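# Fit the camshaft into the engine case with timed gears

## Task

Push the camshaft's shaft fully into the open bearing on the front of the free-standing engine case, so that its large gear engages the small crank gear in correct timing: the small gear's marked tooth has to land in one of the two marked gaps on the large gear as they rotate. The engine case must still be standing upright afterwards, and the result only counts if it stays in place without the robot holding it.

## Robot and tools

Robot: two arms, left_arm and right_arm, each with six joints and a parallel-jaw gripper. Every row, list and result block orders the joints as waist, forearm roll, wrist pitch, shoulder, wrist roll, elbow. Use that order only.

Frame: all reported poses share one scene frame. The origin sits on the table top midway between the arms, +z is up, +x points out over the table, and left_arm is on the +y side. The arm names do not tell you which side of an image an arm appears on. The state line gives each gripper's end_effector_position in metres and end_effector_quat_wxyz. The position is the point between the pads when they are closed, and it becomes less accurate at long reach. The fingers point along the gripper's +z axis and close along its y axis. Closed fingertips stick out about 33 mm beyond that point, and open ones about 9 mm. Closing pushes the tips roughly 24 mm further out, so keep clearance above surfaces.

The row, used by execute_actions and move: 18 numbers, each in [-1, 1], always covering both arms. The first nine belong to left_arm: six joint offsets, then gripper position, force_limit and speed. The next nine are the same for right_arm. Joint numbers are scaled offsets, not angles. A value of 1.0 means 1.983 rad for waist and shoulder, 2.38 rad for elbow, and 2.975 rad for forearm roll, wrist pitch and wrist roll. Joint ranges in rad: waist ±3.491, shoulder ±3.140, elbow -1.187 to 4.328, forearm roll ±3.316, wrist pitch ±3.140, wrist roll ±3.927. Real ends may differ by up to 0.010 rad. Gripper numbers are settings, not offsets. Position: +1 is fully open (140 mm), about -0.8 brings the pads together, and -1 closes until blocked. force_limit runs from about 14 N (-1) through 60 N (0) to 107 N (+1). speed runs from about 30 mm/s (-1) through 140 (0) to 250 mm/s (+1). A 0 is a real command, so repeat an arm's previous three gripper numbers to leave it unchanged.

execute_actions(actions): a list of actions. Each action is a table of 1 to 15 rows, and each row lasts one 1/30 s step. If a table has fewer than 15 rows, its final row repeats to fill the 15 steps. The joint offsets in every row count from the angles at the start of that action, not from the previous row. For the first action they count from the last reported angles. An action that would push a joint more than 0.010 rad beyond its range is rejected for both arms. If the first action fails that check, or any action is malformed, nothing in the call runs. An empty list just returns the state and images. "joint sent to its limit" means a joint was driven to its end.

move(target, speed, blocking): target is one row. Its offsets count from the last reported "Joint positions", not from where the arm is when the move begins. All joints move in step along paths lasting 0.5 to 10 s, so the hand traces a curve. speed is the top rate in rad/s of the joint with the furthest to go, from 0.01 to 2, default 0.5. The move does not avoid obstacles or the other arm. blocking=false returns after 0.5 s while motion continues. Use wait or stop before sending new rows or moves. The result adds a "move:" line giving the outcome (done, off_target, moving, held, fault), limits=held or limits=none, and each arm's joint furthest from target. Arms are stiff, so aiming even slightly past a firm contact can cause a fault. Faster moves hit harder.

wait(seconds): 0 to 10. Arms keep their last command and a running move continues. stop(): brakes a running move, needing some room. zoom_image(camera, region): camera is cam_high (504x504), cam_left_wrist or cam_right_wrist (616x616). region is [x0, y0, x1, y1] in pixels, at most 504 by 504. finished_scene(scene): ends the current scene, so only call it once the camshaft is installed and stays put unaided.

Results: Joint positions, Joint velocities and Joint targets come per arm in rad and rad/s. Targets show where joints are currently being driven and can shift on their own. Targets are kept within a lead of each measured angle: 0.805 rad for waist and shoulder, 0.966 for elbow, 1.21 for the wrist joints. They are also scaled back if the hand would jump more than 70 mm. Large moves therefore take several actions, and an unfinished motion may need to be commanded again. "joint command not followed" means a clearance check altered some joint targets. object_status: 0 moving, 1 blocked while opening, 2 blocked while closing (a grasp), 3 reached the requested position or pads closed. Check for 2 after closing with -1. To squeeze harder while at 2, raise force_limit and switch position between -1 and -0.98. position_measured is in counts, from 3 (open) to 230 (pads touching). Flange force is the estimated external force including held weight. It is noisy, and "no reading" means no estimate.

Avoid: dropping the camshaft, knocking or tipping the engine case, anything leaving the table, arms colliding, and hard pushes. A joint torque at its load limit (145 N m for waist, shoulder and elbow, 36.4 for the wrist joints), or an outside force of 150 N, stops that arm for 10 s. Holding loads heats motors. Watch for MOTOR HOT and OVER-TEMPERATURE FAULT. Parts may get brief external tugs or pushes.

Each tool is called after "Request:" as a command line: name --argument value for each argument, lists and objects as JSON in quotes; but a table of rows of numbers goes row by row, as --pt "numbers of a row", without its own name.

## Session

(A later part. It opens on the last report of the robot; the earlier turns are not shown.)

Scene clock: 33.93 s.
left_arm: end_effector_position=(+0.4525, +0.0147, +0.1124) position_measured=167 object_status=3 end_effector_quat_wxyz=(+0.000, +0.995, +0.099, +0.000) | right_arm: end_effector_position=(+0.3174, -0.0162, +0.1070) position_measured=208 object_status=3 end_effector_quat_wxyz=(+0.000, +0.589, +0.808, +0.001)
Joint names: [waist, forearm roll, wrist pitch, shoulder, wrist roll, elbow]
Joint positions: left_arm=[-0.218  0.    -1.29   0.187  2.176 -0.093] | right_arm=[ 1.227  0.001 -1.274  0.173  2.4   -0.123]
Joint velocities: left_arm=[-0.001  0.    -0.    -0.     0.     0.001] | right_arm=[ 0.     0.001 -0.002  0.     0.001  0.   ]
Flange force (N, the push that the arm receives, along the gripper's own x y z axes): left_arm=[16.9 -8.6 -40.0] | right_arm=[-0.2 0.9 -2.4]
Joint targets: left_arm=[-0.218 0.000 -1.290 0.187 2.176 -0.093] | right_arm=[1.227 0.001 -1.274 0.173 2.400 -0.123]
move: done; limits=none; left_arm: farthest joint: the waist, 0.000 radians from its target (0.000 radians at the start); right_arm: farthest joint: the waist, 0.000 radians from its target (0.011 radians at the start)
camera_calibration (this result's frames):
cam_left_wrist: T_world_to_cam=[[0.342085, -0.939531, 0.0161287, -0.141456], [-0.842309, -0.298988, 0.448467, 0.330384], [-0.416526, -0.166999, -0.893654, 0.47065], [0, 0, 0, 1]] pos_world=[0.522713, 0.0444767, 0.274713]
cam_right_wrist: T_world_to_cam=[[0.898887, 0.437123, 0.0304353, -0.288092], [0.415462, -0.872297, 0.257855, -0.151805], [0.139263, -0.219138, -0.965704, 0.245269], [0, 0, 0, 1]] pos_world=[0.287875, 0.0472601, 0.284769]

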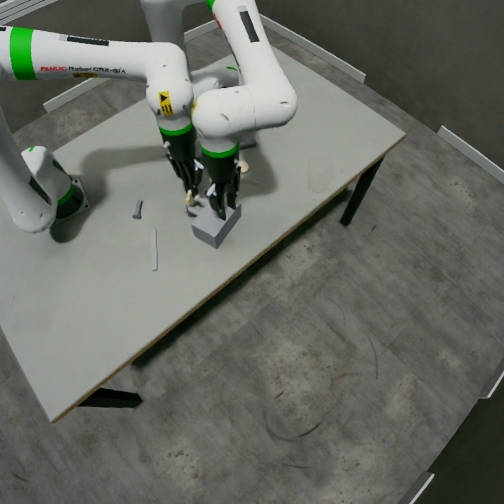

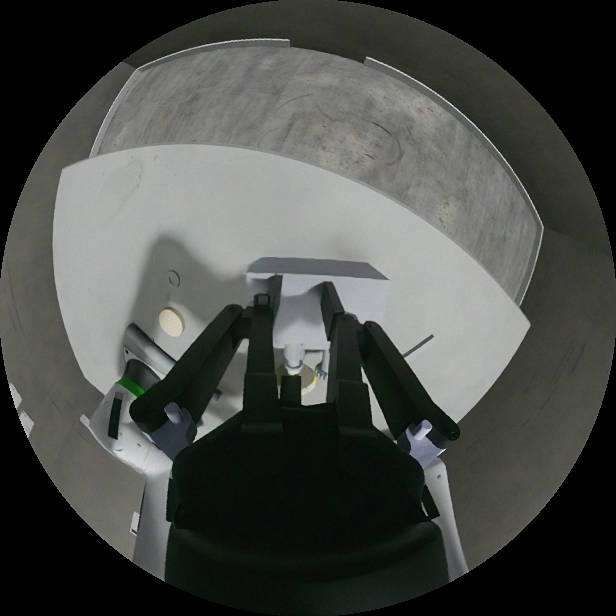

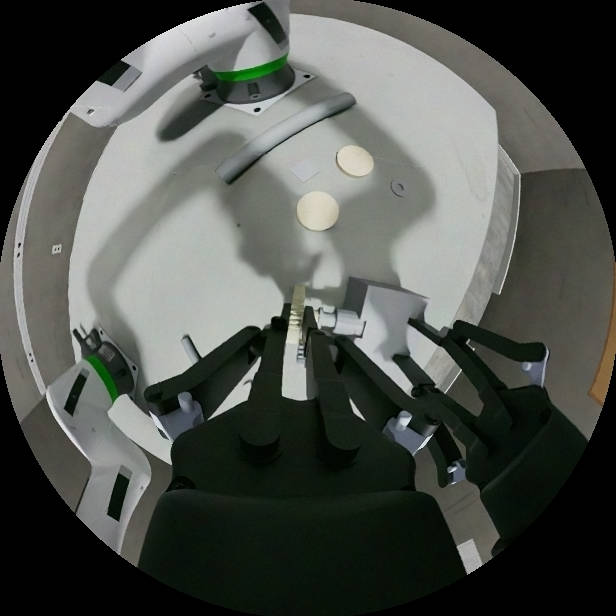

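Request:
move --target '[0,0,0,0,0,0,-0.3,0,0,0.0014,0,0,-0.002,0,-0.002,-0.55,0,-0.5]' --speed 0.02

Request:
move --target '[0,0,0,0,0,0,-0.3,0,0,0,0,-0.04,-0.0175,0,0.035,-0.55,0,-0.5]' --speed 0.1

Request:
move --target '[0,0,0,0,0,0,-0.3,0,0,0.013,0,0.051,-0.1757,-0.01,-0.2095,-1,-1,0]' --speed 0.3

Request:
zoom_image --camera "cam_right_wrist" --region '[360,190,480,310]'

Scene clock: 34.90 s.
left_arm: end_effector_position=(+0.4525, +0.0147, +0.1124) position_measured=167 object_status=3 end_effector_quat_wxyz=(+0.000, +0.995, +0.099, +0.000) | right_arm: end_effector_position=(+0.3154, -0.0169, +0.1070) position_measured=199 object_status=3 end_effector_quat_wxyz=(+0.000, +0.588, +0.809, +0.000)
Joint names: [waist, forearm roll, wrist pitch, shoulder, wrist roll, elbow]
Joint positions: left_arm=[-0.218  0.    -1.29   0.187  2.176 -0.093] | right_arm=[ 1.229  0.001 -1.274  0.169  2.4   -0.128]
Joint velocities: left_arm=[ 0.001  0.001 -0.     0.     0.001 -0.003] | right_arm=[-0.001  0.001 -0.002 -0.     0.     0.   ]
Flange force (N, the push that the arm receives, along the gripper's own x y z axes): left_arm=[18.7 -8.0 -40.5] | right_arm=[-0.2 0.7 -2.6]
Joint targets: left_arm=[-0.218 0.000 -1.290 0.187 2.176 -0.093] | right_arm=[1.229 0.001 -1.274 0.169 2.400 -0.128]
move: done; limits=none; left_arm: farthest joint: the waist, 0.000 radians from its target (0.000 radians at the start); right_arm: farthest joint: the waist, 0.000 radians from its target (0.003 radians at the start)
camera_calibration (this result's frames):
cam_left_wrist: T_world_to_cam=[[0.342085, -0.939531, 0.0161317, -0.141458], [-0.84231, -0.298987, 0.448464, 0.330386], [-0.416523, -0.167001, -0.893655, 0.470651], [0, 0, 0, 1]] pos_world=[0.522714, 0.0444761, 0.274715]
cam_right_wrist: T_world_to_cam=[[0.897682, 0.439637, 0.0297814, -0.285505], [0.417982, -0.870962, 0.258293, -0.152454], [0.139494, -0.219417, -0.965607, 0.245241], [0, 0, 0, 1]] pos_world=[0.285806, 0.0465475, 0.284687]

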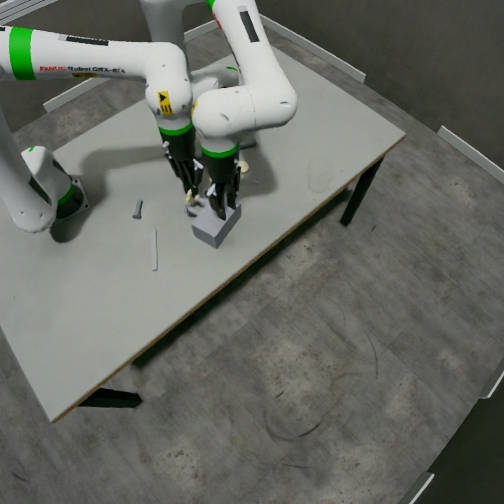

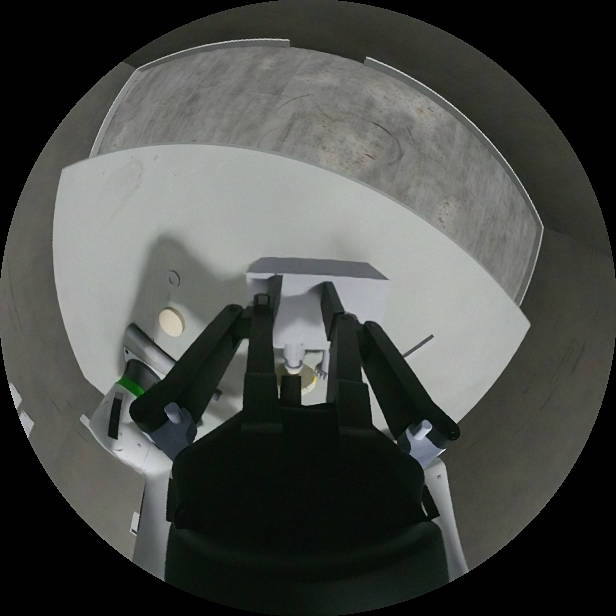

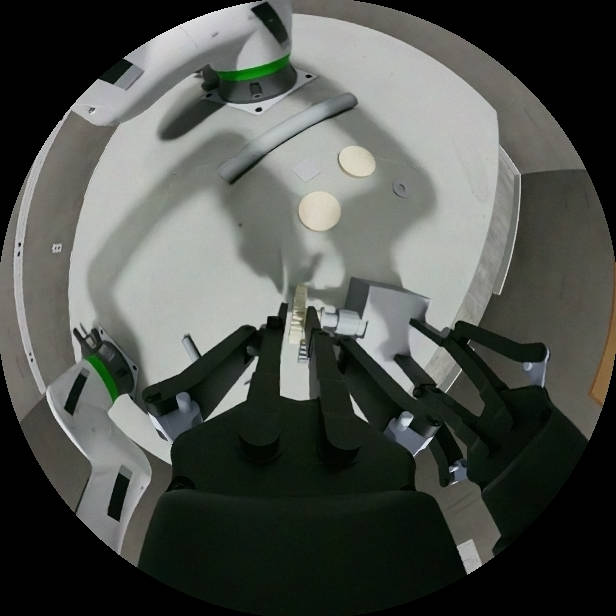

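Scene clock: 36.37 s.
left_arm: end_effector_position=(+0.4525, +0.0147, +0.1124) position_measured=167 object_status=3 end_effector_quat_wxyz=(+0.000, +0.995, +0.099, +0.000) | right_arm: end_effector_position=(+0.3142, -0.0191, +0.1584) position_measured=199 object_status=3 end_effector_quat_wxyz=(+0.000, +0.588, +0.809, -0.000)
Joint names: [waist, forearm roll, wrist pitch, shoulder, wrist roll, elbow]
Joint positions: left_arm=[-0.218  0.    -1.29   0.187  2.176 -0.093] | right_arm=[ 1.229  0.001 -1.393  0.134  2.4   -0.044]
Joint velocities: left_arm=[ 0.    -0.001  0.001 -0.001  0.     0.   ] | right_arm=[ 0.     0.     0.001 -0.    -0.     0.   ]
Flange force (N, the push that the arm receives, along the gripper's own x y z axes): left_arm=[18.1 -12.6 -41.7] | right_arm=[0.3 1.4 -2.4]
Joint targets: left_arm=[-0.218 0.000 -1.290 0.187 2.176 -0.093] | right_arm=[1.229 0.001 -1.393 0.134 2.400 -0.044]
move: done; limits=none; left_arm: farthest joint: the waist, 0.000 radians from its target (0.000 radians at the start); right_arm: farthest joint: the waist, 0.000 radians from its target (0.000 radians at the start)
camera_calibration (this result's frames):
cam_left_wrist: T_world_to_cam=[[0.342085, -0.93953, 0.0161319, -0.141458], [-0.84231, -0.298987, 0.448464, 0.330385], [-0.416523, -0.167001, -0.893655, 0.470651], [0, 0, 0, 1]] pos_world=[0.522714, 0.0444761, 0.274716]
cam_right_wrist: T_world_to_cam=[[0.897724, 0.439606, 0.0289522, -0.284868], [0.418051, -0.870756, 0.258875, -0.167228], [0.139013, -0.220295, -0.965477, 0.294704], [0, 0, 0, 1]] pos_world=[0.284675, 0.0445363, 0.336069]

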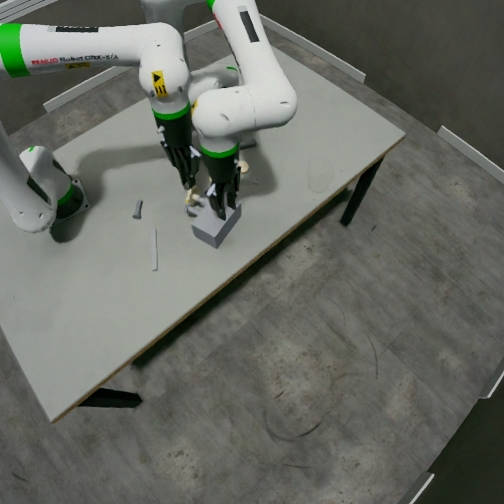

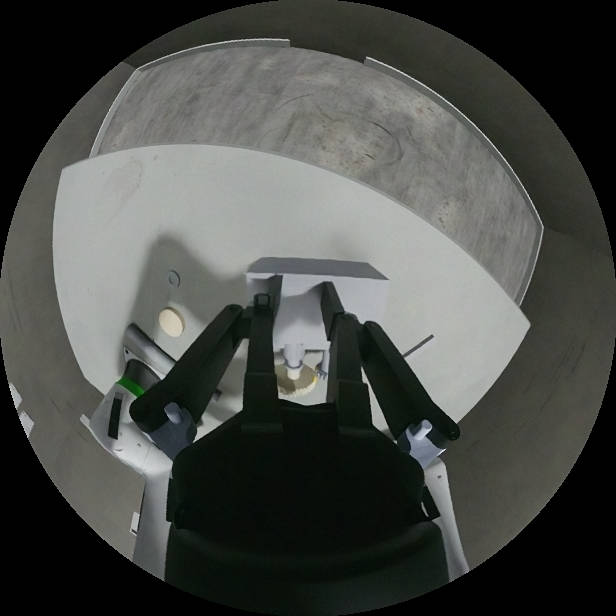

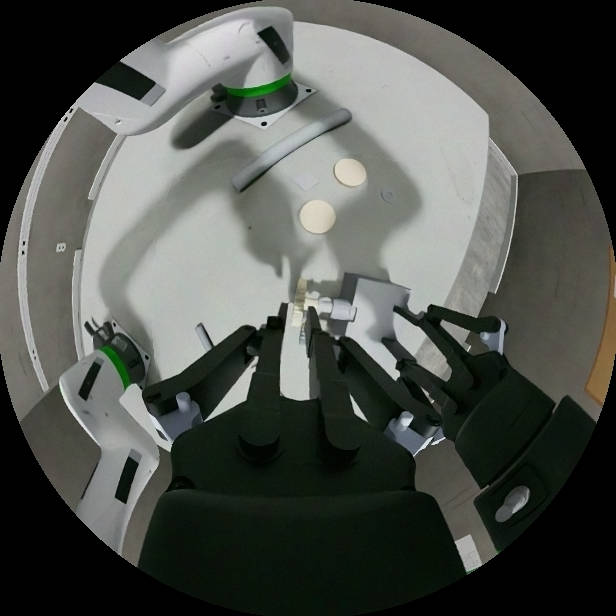

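Scene clock: 38.37 s.
left_arm: end_effector_position=(+0.4525, +0.0147, +0.1124) position_measured=167 object_status=3 end_effector_quat_wxyz=(+0.000, +0.995, +0.099, +0.000) | right_arm: end_effector_position=(+0.2310, -0.1494, +0.0903) position_measured=230 object_status=3 end_effector_quat_wxyz=(+0.000, +0.589, +0.808, +0.000)
Joint names: [waist, forearm roll, wrist pitch, shoulder, wrist roll, elbow]
Joint positions: left_arm=[-0.218  0.    -1.29   0.187  2.176 -0.093] | right_arm=[ 1.255  0.001 -1.241 -0.214  2.37  -0.543]
Joint velocities: left_arm=[ 0.001 -0.     0.001 -0.     0.     0.   ] | right_arm=[-0.    -0.    -0.001 -0.     0.    -0.001]
Flange force (N, the push that the arm receives, along the gripper's own x y z axes): left_arm=[19.6 -8.7 -41.3] | right_arm=[0.2 1.7 -2.6]
Joint targets: left_arm=[-0.218 0.000 -1.290 0.187 2.176 -0.093] | right_arm=[1.255 0.001 -1.241 -0.214 2.370 -0.543]
move: done; limits=none; left_arm: farthest joint: the waist, 0.000 radians from its target (0.000 radians at the start); right_arm: farthest joint: the waist, 0.000 radians from its target (0.025 radians at the start)
camera_calibration (this result's frames):
cam_left_wrist: T_world_to_cam=[[0.342085, -0.939531, 0.0161318, -0.141458], [-0.84231, -0.298987, 0.448464, 0.330385], [-0.416523, -0.167001, -0.893655, 0.470651], [0, 0, 0, 1]] pos_world=[0.522714, 0.0444761, 0.274715]
cam_right_wrist: T_world_to_cam=[[0.899395, 0.436087, 0.0302761, -0.151962], [0.414479, -0.872739, 0.257939, -0.227685], [0.138907, -0.219441, -0.965687, 0.211975], [0, 0, 0, 1]] pos_world=[0.2016, -0.0859253, 0.268031]

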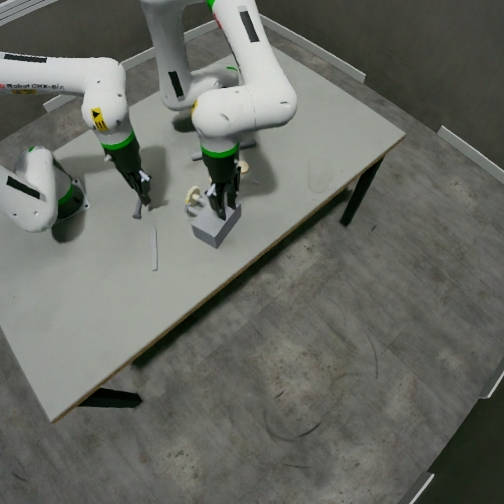

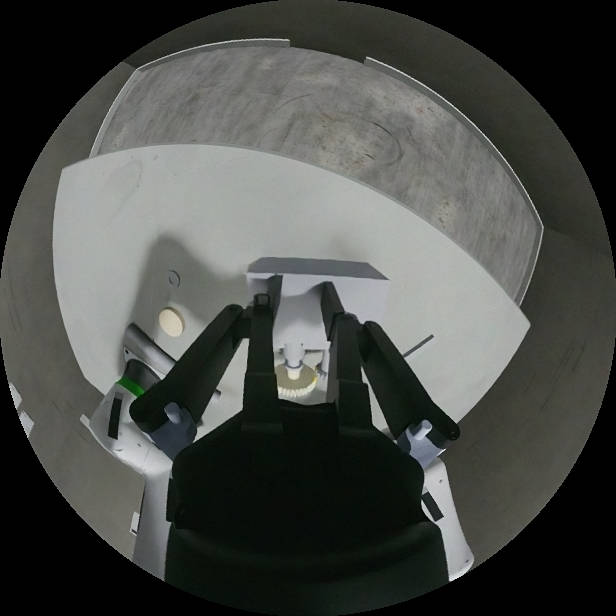

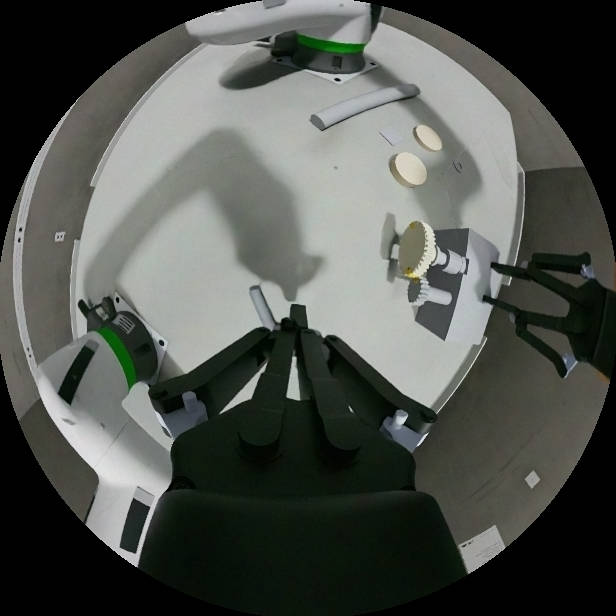

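Region (360, 190, 480, 310) of cam_right_wrist's 616x616 image, scaled by 4.200, with more detail than that image has.

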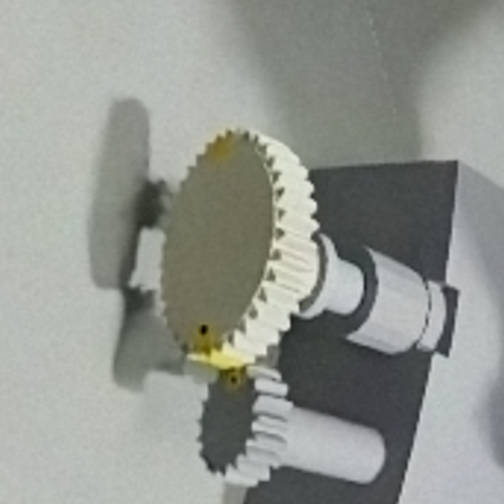

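Request:
move --target '[0,0,0,0,0,0,-0.3,0,0,-0.04,0,-0.0228,0.1573,0.027,0.1592,-1,-1,0]' --speed 0.25

Request:
zoom_image --camera "cam_left_wrist" --region '[280,345,340,405]'

Request:
move --target '[0,0,0,0,0,0,-0.3,0,0,0,0,0.008,0.0035,0,-0.007,-1,-1,0]' --speed 0.02

Request:
zoom_image --camera "cam_left_wrist" --region '[280,345,340,405]'

Request:
zoom_image --camera "cam_right_wrist" --region '[260,240,360,340]'

Scene clock: 40.63 s.
left_arm: end_effector_position=(+0.4525, +0.0147, +0.1124) position_measured=167 object_status=3 end_effector_quat_wxyz=(+0.000, +0.995, +0.099, +0.000) | right_arm: end_effector_position=(+0.3205, -0.0572, +0.1252) position_measured=230 object_status=3 end_effector_quat_wxyz=(+0.000, +0.589, +0.808, -0.000)
Joint names: [waist, forearm roll, wrist pitch, shoulder, wrist roll, elbow]
Joint positions: left_arm=[-0.218  0.    -1.29   0.187  2.176 -0.093] | right_arm=[ 1.176  0.001 -1.309  0.098  2.45  -0.164]
Joint velocities: left_arm=[-0.001  0.     0.     0.     0.001  0.   ] | right_arm=[ 0.    -0.     0.001  0.    -0.     0.   ]
Flange force (N, the push that the arm receives, along the gripper's own x y z axes): left_arm=[18.3 -11.2 -41.8] | right_arm=[0.0 1.2 -1.3]
Joint targets: left_arm=[-0.218 0.000 -1.290 0.187 2.176 -0.093] | right_arm=[1.176 0.001 -1.309 0.098 2.450 -0.164]
move: done; limits=none; left_arm: farthest joint: the waist, 0.000 radians from its target (0.000 radians at the start); right_arm: farthest joint: the waist, 0.000 radians from its target (0.079 radians at the start)
camera_calibration (this result's frames):
cam_left_wrist: T_world_to_cam=[[0.342085, -0.939531, 0.0161319, -0.141458], [-0.842311, -0.298987, 0.448464, 0.330386], [-0.416522, -0.167001, -0.893655, 0.470651], [0, 0, 0, 1]] pos_world=[0.522715, 0.0444761, 0.274716]
cam_right_wrist: T_world_to_cam=[[0.898992, 0.436972, 0.0294852, -0.273426], [0.415432, -0.872119, 0.258504, -0.193589], [0.138674, -0.220144, -0.96556, 0.25355], [0, 0, 0, 1]] pos_world=[0.29107, 0.00646456, 0.302923]

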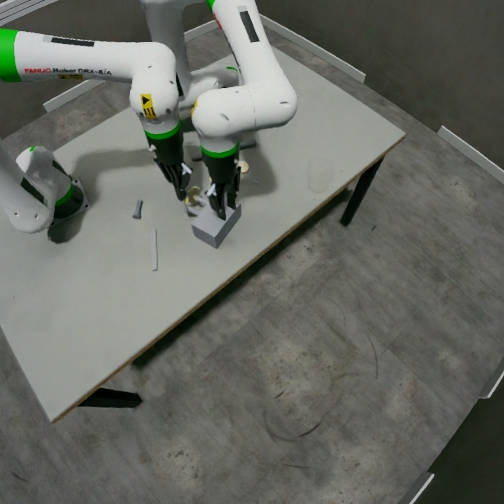

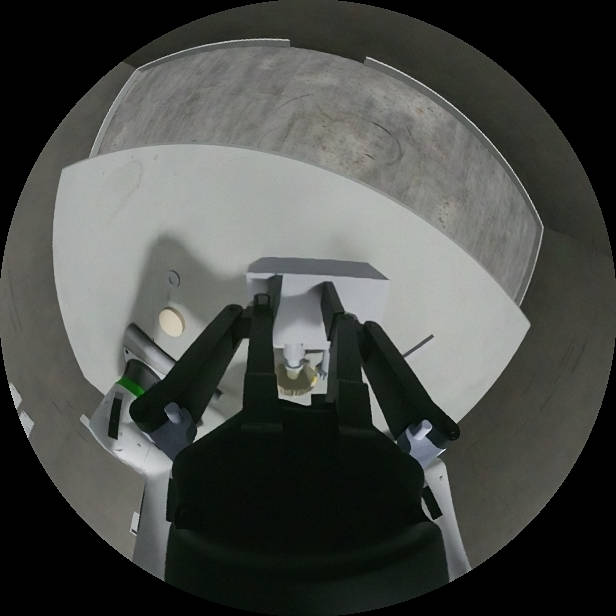

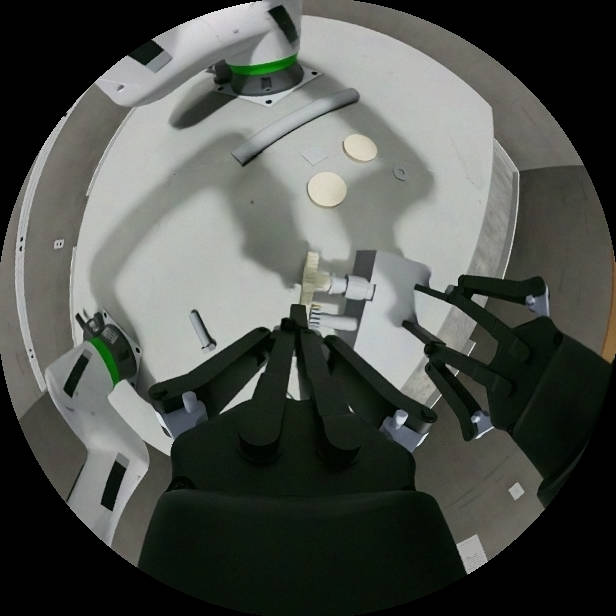

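Region (280, 345, 340, 405) of cam_left_wrist's 616x616 image, scaled by 8.400, with more detail than that image has.

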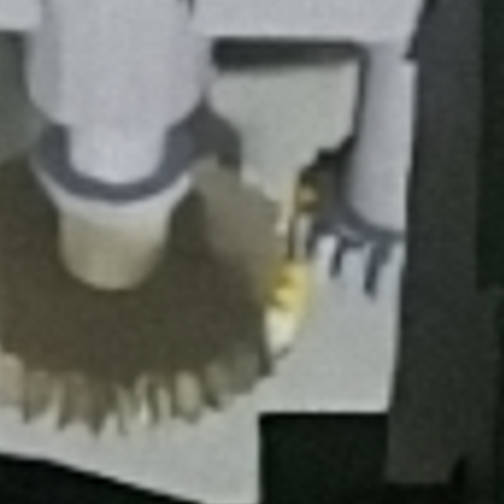

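Scene clock: 42.03 s.
left_arm: end_effector_position=(+0.4525, +0.0147, +0.1124) position_measured=167 object_status=3 end_effector_quat_wxyz=(+0.000, +0.995, +0.099, +0.000) | right_arm: end_effector_position=(+0.3205, -0.0570, +0.1152) position_measured=230 object_status=3 end_effector_quat_wxyz=(+0.000, +0.589, +0.808, +0.000)
Joint names: [waist, forearm roll, wrist pitch, shoulder, wrist roll, elbow]
Joint positions: left_arm=[-0.218  0.    -1.29   0.187  2.176 -0.093] | right_arm=[ 1.176  0.001 -1.285  0.105  2.45  -0.181]
Joint velocities: left_arm=[ 0.001 -0.     0.001  0.001 -0.     0.002] | right_arm=[ 0.     0.002  0.001  0.    -0.    -0.   ]
Flange force (N, the push that the arm receives, along the gripper's own x y z axes): left_arm=[20.9 -10.3 -41.9] | right_arm=[-0.7 1.5 -0.3]
Joint targets: left_arm=[-0.218 0.000 -1.290 0.187 2.176 -0.093] | right_arm=[1.176 0.001 -1.285 0.105 2.450 -0.181]
move: done; limits=none; left_arm: farthest joint: the waist, 0.000 radians from its target (0.000 radians at the start); right_arm: farthest joint: the waist, 0.000 radians from its target (0.000 radians at the start)
camera_calibration (this result's frames):
cam_left_wrist: T_world_to_cam=[[0.342085, -0.939531, 0.0161319, -0.141458], [-0.84231, -0.298987, 0.448464, 0.330386], [-0.416522, -0.167001, -0.893655, 0.470651], [0, 0, 0, 1]] pos_world=[0.522715, 0.0444761, 0.274716]
cam_right_wrist: T_world_to_cam=[[0.898983, 0.436978, 0.0296584, -0.273284], [0.415415, -0.87216, 0.258396, -0.19089], [0.13878, -0.219973, -0.965584, 0.243838], [0, 0, 0, 1]] pos_world=[0.291137, 0.00657004, 0.292876]

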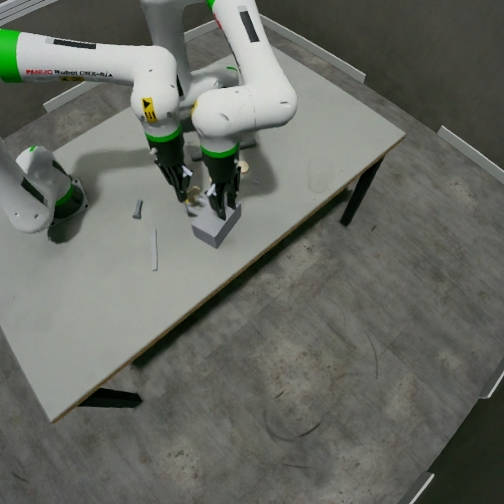

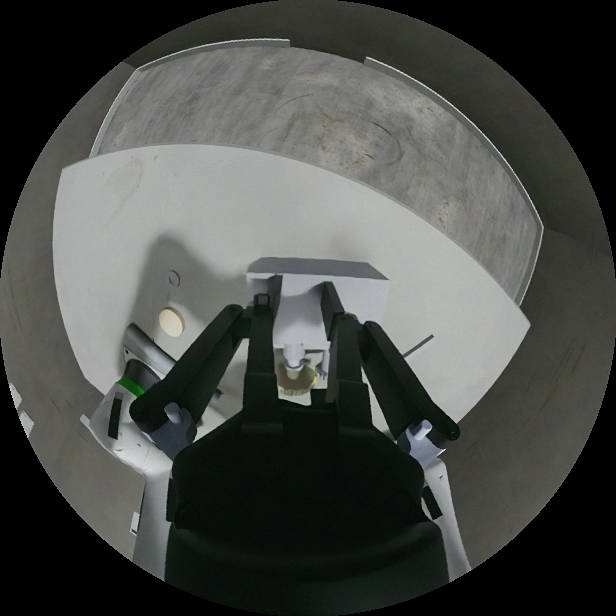

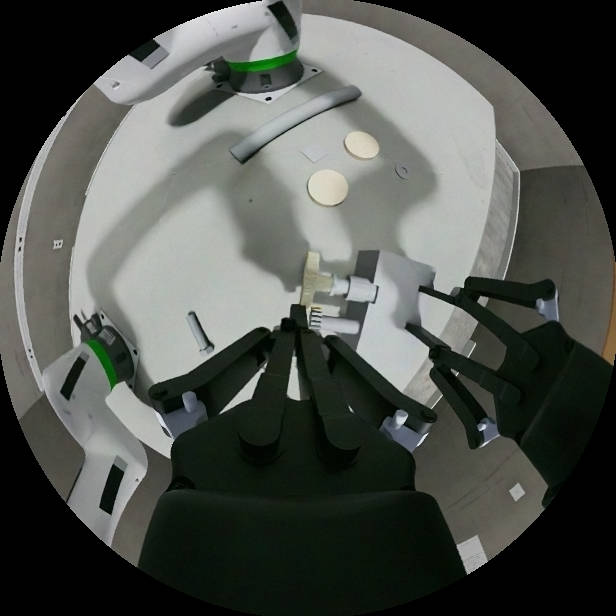

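Region (280, 345, 340, 405) of cam_left_wrist's 616x616 image, scaled by 8.400, with more detail than that image has.

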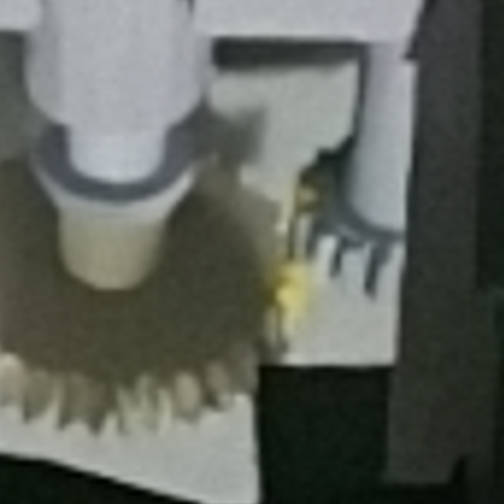

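Region (260, 240, 360, 340) of cam_right_wrist's 616x616 image, scaled by 5.040, with more detail than that image has.

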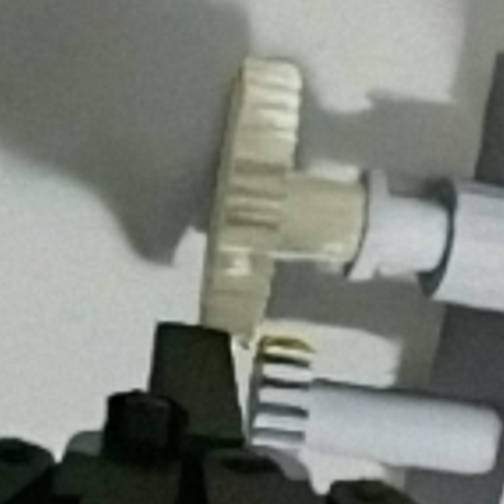

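Not moved yet. Down 3 mm.

Request:
move --target '[0,0,0,0,0,0,-0.3,0,0,0,0,0.0024,0.001,0,-0.0021,-1,-1,0]' --speed 0.01

Request:
zoom_image --camera "cam_left_wrist" --region '[280,345,340,405]'

Scene clock: 43.13 s.
left_arm: end_effector_position=(+0.4525, +0.0147, +0.1124) position_measured=167 object_status=3 end_effector_quat_wxyz=(+0.000, +0.995, +0.099, +0.000) | right_arm: end_effector_position=(+0.3206, -0.0571, +0.1122) position_measured=230 object_status=3 end_effector_quat_wxyz=(+0.000, +0.589, +0.808, +0.000)
Joint names: [waist, forearm roll, wrist pitch, shoulder, wrist roll, elbow]
Joint positions: left_arm=[-0.218  0.    -1.29   0.187  2.176 -0.093] | right_arm=[ 1.176  0.001 -1.278  0.107  2.45  -0.186]
Joint velocities: left_arm=[-0.002 -0.001 -0.001 -0.    -0.    -0.002] | right_arm=[-0.     0.001  0.001  0.     0.    -0.   ]
Flange force (N, the push that the arm receives, along the gripper's own x y z axes): left_arm=[21.8 -10.2 -41.2] | right_arm=[-9.4 -0.9 -15.7]
Joint targets: left_arm=[-0.218 0.000 -1.290 0.187 2.176 -0.093] | right_arm=[1.176 0.001 -1.278 0.107 2.450 -0.186]
move: done; limits=none; left_arm: farthest joint: the waist, 0.000 radians from its target (0.000 radians at the start); right_arm: farthest joint: the waist, 0.000 radians from its target (0.000 radians at the start)
camera_calibration (this result's frames):
cam_left_wrist: T_world_to_cam=[[0.342085, -0.93953, 0.0161317, -0.141458], [-0.84231, -0.298987, 0.448464, 0.330386], [-0.416523, -0.167001, -0.893655, 0.470651], [0, 0, 0, 1]] pos_world=[0.522714, 0.0444762, 0.274715]
cam_right_wrist: T_world_to_cam=[[0.898985, 0.436966, 0.0297829, -0.273222], [0.415374, -0.872174, 0.258412, -0.190165], [0.138893, -0.219937, -0.965576, 0.240944], [0, 0, 0, 1]] pos_world=[0.291147, 0.00652421, 0.289928]

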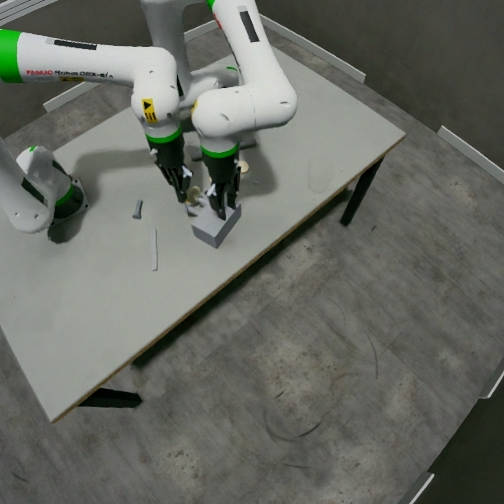

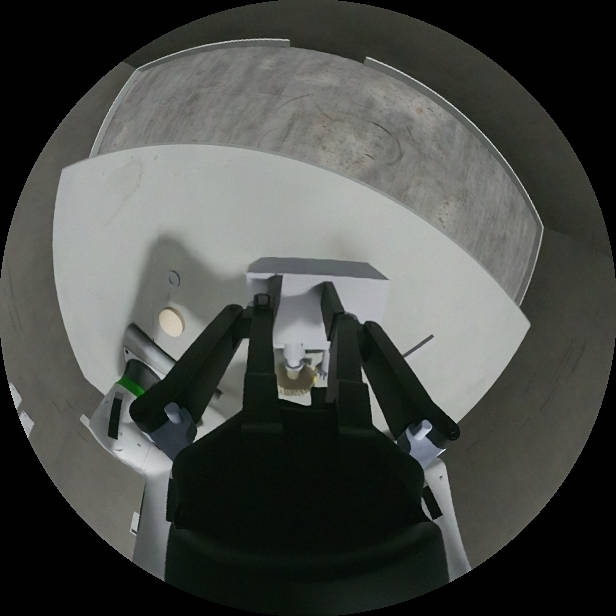

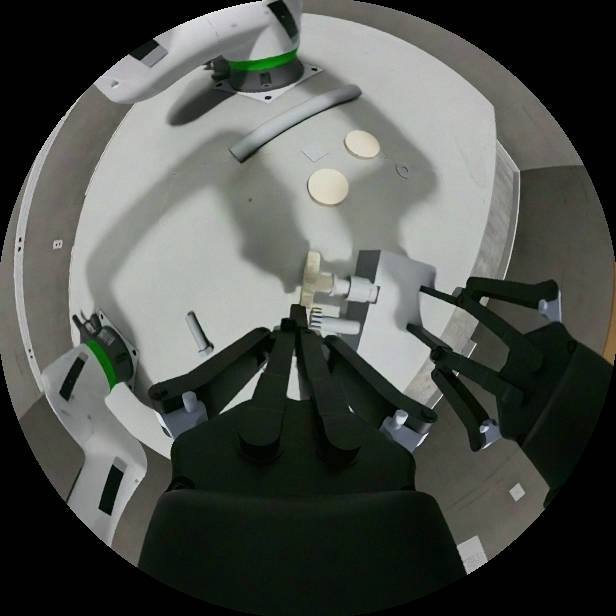

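Region (280, 345, 340, 405) of cam_left_wrist's 616x616 image, scaled by 8.400, with more detail than that image has.

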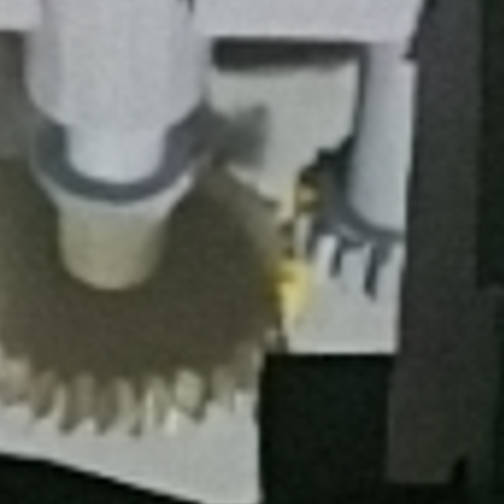

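Request:
move --target '[0,0,0,0,0,0,-0.3,0,0,-0.003,0,0.0045,0.0001,0.002,-0.0055,-1,-1,0]' --speed 0.01

Request:
move --target '[0,0,0,0,0,0,-0.3,0,0,-0.002,0,-0.0032,-0.0026,0,0.0017,-1,-1,0]' --speed 0.02

Request:
move --target '[0,0,0,0,0,0,-0.3,0,0,0.045,0,0.0111,-0.1594,-0.029,-0.1462,-1,-1,0]' --speed 0.25

Request:
zoom_image --camera "cam_right_wrist" --region '[360,190,480,310]'

Scene clock: 44.93 s.
left_arm: end_effector_position=(+0.4525, +0.0147, +0.1124) position_measured=167 object_status=3 end_effector_quat_wxyz=(+0.000, +0.995, +0.099, +0.000) | right_arm: end_effector_position=(+0.3216, -0.0605, +0.1068) position_measured=230 object_status=3 end_effector_quat_wxyz=(+0.000, +0.589, +0.808, +0.000)
Joint names: [waist, forearm roll, wrist pitch, shoulder, wrist roll, elbow]
Joint positions: left_arm=[-0.218  0.    -1.29   0.187  2.176 -0.093] | right_arm=[ 1.17   0.001 -1.265  0.107  2.456 -0.199]
Joint velocities: left_arm=[-0.001 -0.001 -0.001 -0.     0.001 -0.001] | right_arm=[-0.    -0.     0.001 -0.    -0.     0.   ]
Flange force (N, the push that the arm receives, along the gripper's own x y z axes): left_arm=[16.7 -15.1 -38.8] | right_arm=[-8.2 3.7 -13.0]
Joint targets: left_arm=[-0.218 0.000 -1.290 0.187 2.176 -0.093] | right_arm=[1.170 0.001 -1.265 0.107 2.456 -0.199]
move: done; limits=none; left_arm: farthest joint: the waist, 0.000 radians from its target (0.000 radians at the start); right_arm: farthest joint: the waist, 0.000 radians from its target (0.006 radians at the start)
camera_calibration (this result's frames):
cam_left_wrist: T_world_to_cam=[[0.342085, -0.93953, 0.0161319, -0.141458], [-0.84231, -0.298987, 0.448464, 0.330386], [-0.416522, -0.167001, -0.893655, 0.470651], [0, 0, 0, 1]] pos_world=[0.522715, 0.0444762, 0.274716]
cam_right_wrist: T_world_to_cam=[[0.898978, 0.436974, 0.0298648, -0.272477], [0.41537, -0.872191, 0.258362, -0.192155], [0.138945, -0.219856, -0.965587, 0.234755], [0, 0, 0, 1]] pos_world=[0.292149, 0.003082, 0.284459]

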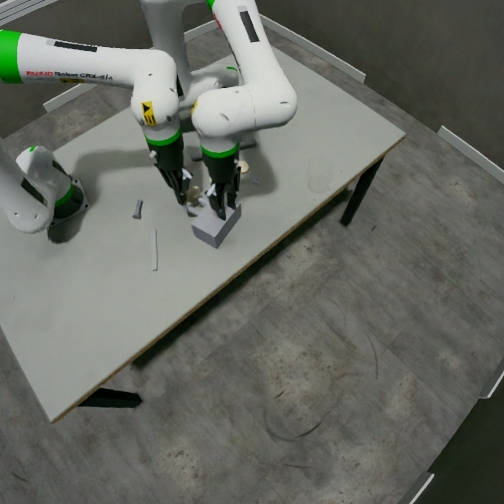

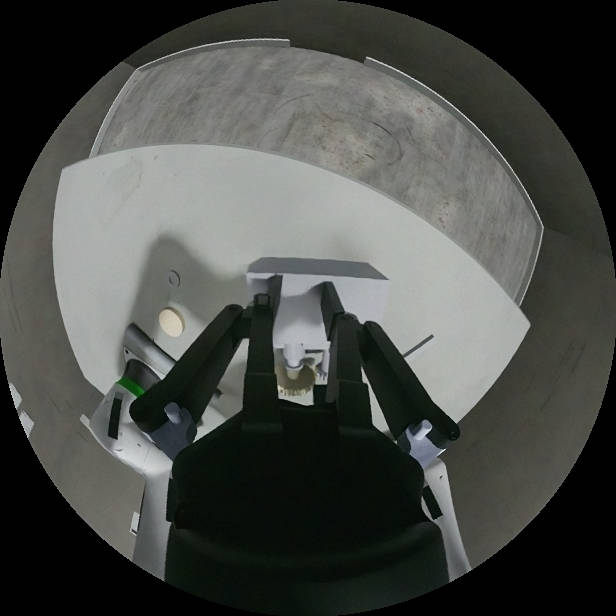

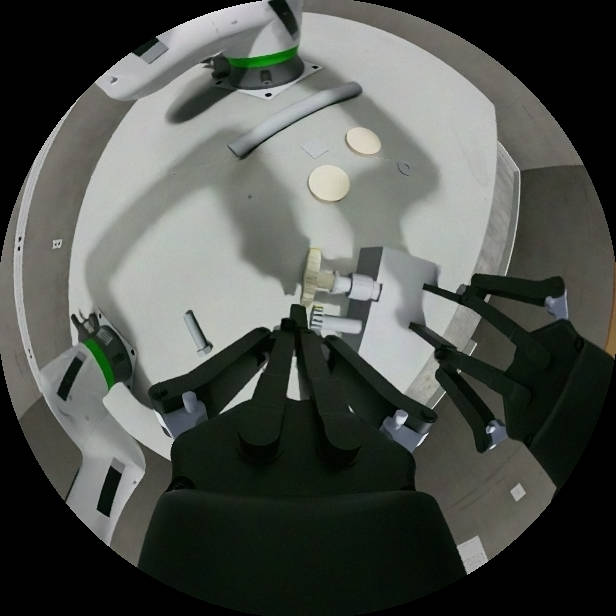

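Scene clock: 45.63 s.
left_arm: end_effector_position=(+0.4525, +0.0147, +0.1124) position_measured=167 object_status=3 end_effector_quat_wxyz=(+0.000, +0.995, +0.099, +0.000) | right_arm: end_effector_position=(+0.3222, -0.0628, +0.1108) position_measured=230 object_status=3 end_effector_quat_wxyz=(+0.000, +0.590, +0.807, +0.000)
Joint names: [waist, forearm roll, wrist pitch, shoulder, wrist roll, elbow]
Joint positions: left_arm=[-0.218  0.    -1.29   0.187  2.176 -0.093] | right_arm=[ 1.166  0.001 -1.274  0.102  2.456 -0.195]
Joint velocities: left_arm=[ 0.001 -0.001  0.    -0.    -0.     0.001] | right_arm=[ 0.001 -0.002 -0.001 -0.    -0.     0.   ]
Flange force (N, the push that the arm receives, along the gripper's own x y z axes): left_arm=[15.6 -12.2 -40.2] | right_arm=[0.1 1.1 -1.2]
Joint targets: left_arm=[-0.218 0.000 -1.290 0.187 2.176 -0.093] | right_arm=[1.166 0.001 -1.274 0.102 2.456 -0.195]
move: done; limits=none; left_arm: farthest joint: the waist, 0.000 radians from its target (0.000 radians at the start); right_arm: farthest joint: the waist, 0.000 radians from its target (0.004 radians at the start)
camera_calibration (this result's frames):
cam_left_wrist: T_world_to_cam=[[0.342085, -0.939531, 0.0161319, -0.141458], [-0.84231, -0.298987, 0.448464, 0.330386], [-0.416522, -0.167001, -0.893655, 0.470651], [0, 0, 0, 1]] pos_world=[0.522715, 0.0444761, 0.274716]
cam_right_wrist: T_world_to_cam=[[0.900708, 0.433416, 0.0295971, -0.272943], [0.411953, -0.873759, 0.258534, -0.194475], [0.137913, -0.220671, -0.965549, 0.238296], [0, 0, 0, 1]] pos_world=[0.293092, 0.0009589, 0.288443]

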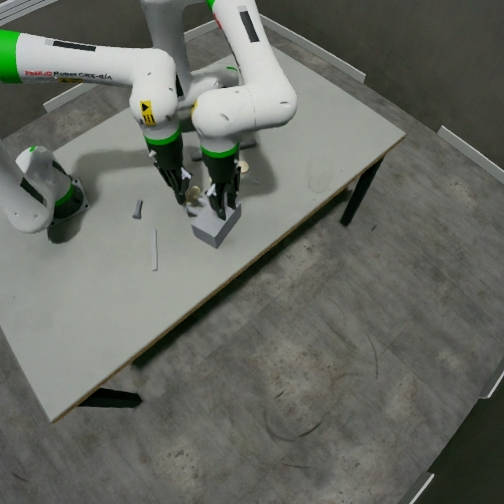

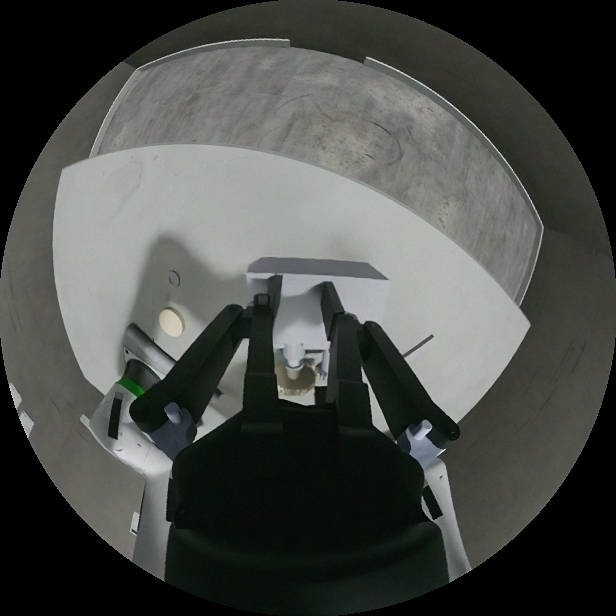

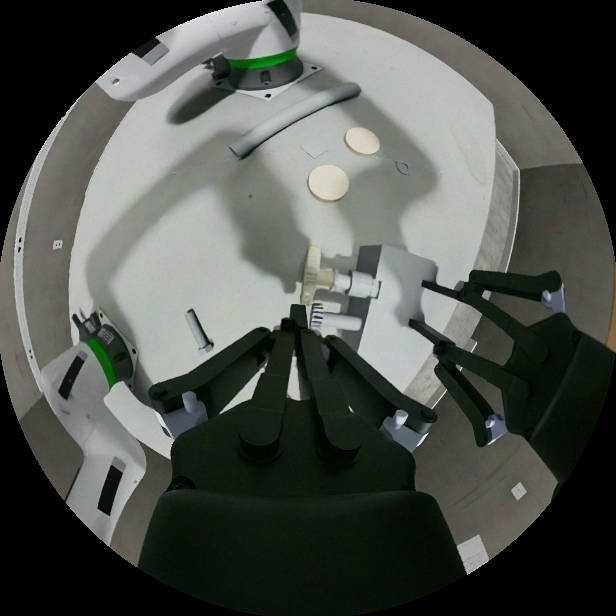

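Scene clock: 47.37 s.
left_arm: end_effector_position=(+0.4525, +0.0147, +0.1124) position_measured=167 object_status=3 end_effector_quat_wxyz=(+0.000, +0.995, +0.099, +0.000) | right_arm: end_effector_position=(+0.2311, -0.1493, +0.0905) position_measured=230 object_status=3 end_effector_quat_wxyz=(+0.000, +0.589, +0.808, +0.001)
Joint names: [waist, forearm roll, wrist pitch, shoulder, wrist roll, elbow]
Joint positions: left_arm=[-0.218  0.    -1.29   0.187  2.176 -0.093] | right_arm=[ 1.255  0.001 -1.241 -0.214  2.37  -0.543]
Joint velocities: left_arm=[-0.002 -0.     0.001  0.001  0.001 -0.002] | right_arm=[-0.    -0.    -0.002 -0.    -0.    -0.   ]
Flange force (N, the push that the arm receives, along the gripper's own x y z axes): left_arm=[19.2 -10.1 -43.6] | right_arm=[0.4 3.3 -1.6]
Joint targets: left_arm=[-0.218 0.000 -1.290 0.187 2.176 -0.093] | right_arm=[1.255 0.001 -1.241 -0.214 2.370 -0.543]
move: done; limits=none; left_arm: farthest joint: the waist, 0.000 radians from its target (0.000 radians at the start); right_arm: farthest joint: the waist, 0.000 radians from its target (0.089 radians at the start)
camera_calibration (this result's frames):
cam_left_wrist: T_world_to_cam=[[0.342085, -0.939531, 0.0161317, -0.141458], [-0.84231, -0.298987, 0.448464, 0.330386], [-0.416523, -0.167001, -0.893655, 0.470651], [0, 0, 0, 1]] pos_world=[0.522715, 0.0444761, 0.274715]
cam_right_wrist: T_world_to_cam=[[0.899397, 0.436059, 0.0306106, -0.152112], [0.414407, -0.872832, 0.257744, -0.227659], [0.13911, -0.219129, -0.965728, 0.212151], [0, 0, 0, 1]] pos_world=[0.20164, -0.0858897, 0.268214]

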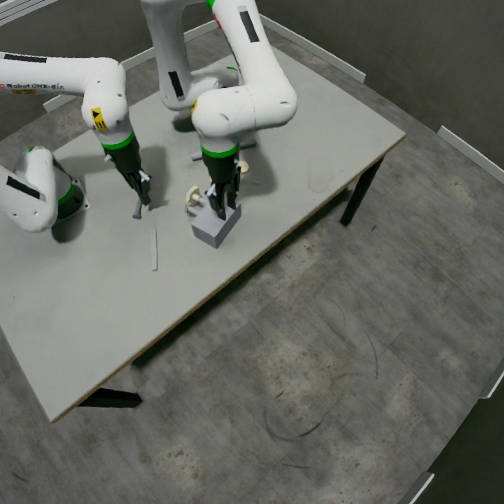

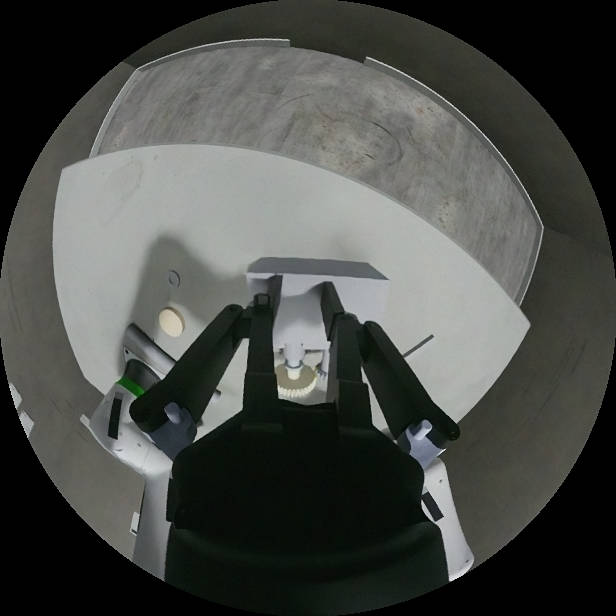

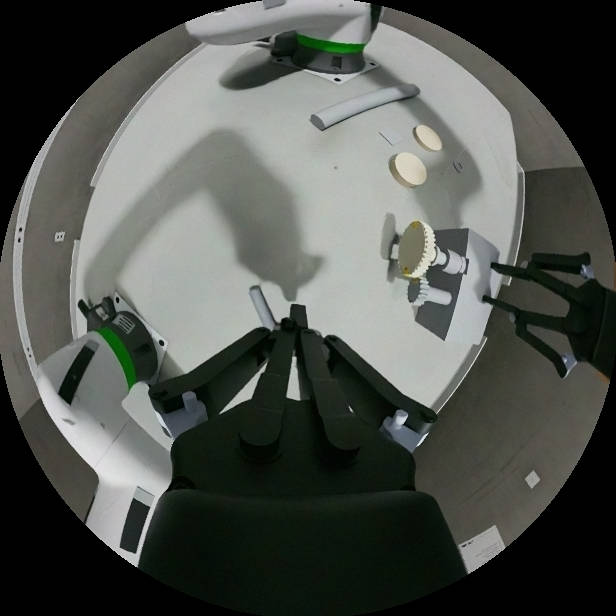

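Region (360, 190, 480, 310) of cam_right_wrist's 616x616 image, scaled by 4.200, with more detail than that image has.

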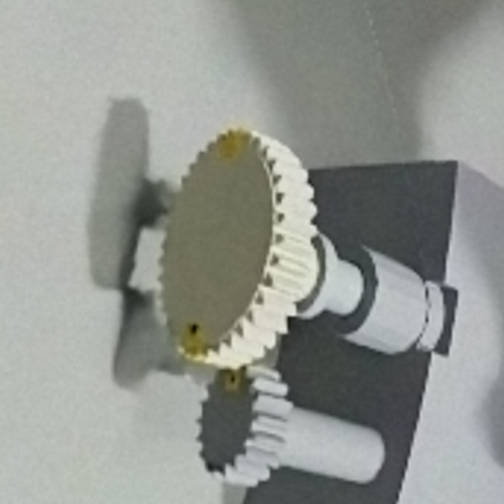

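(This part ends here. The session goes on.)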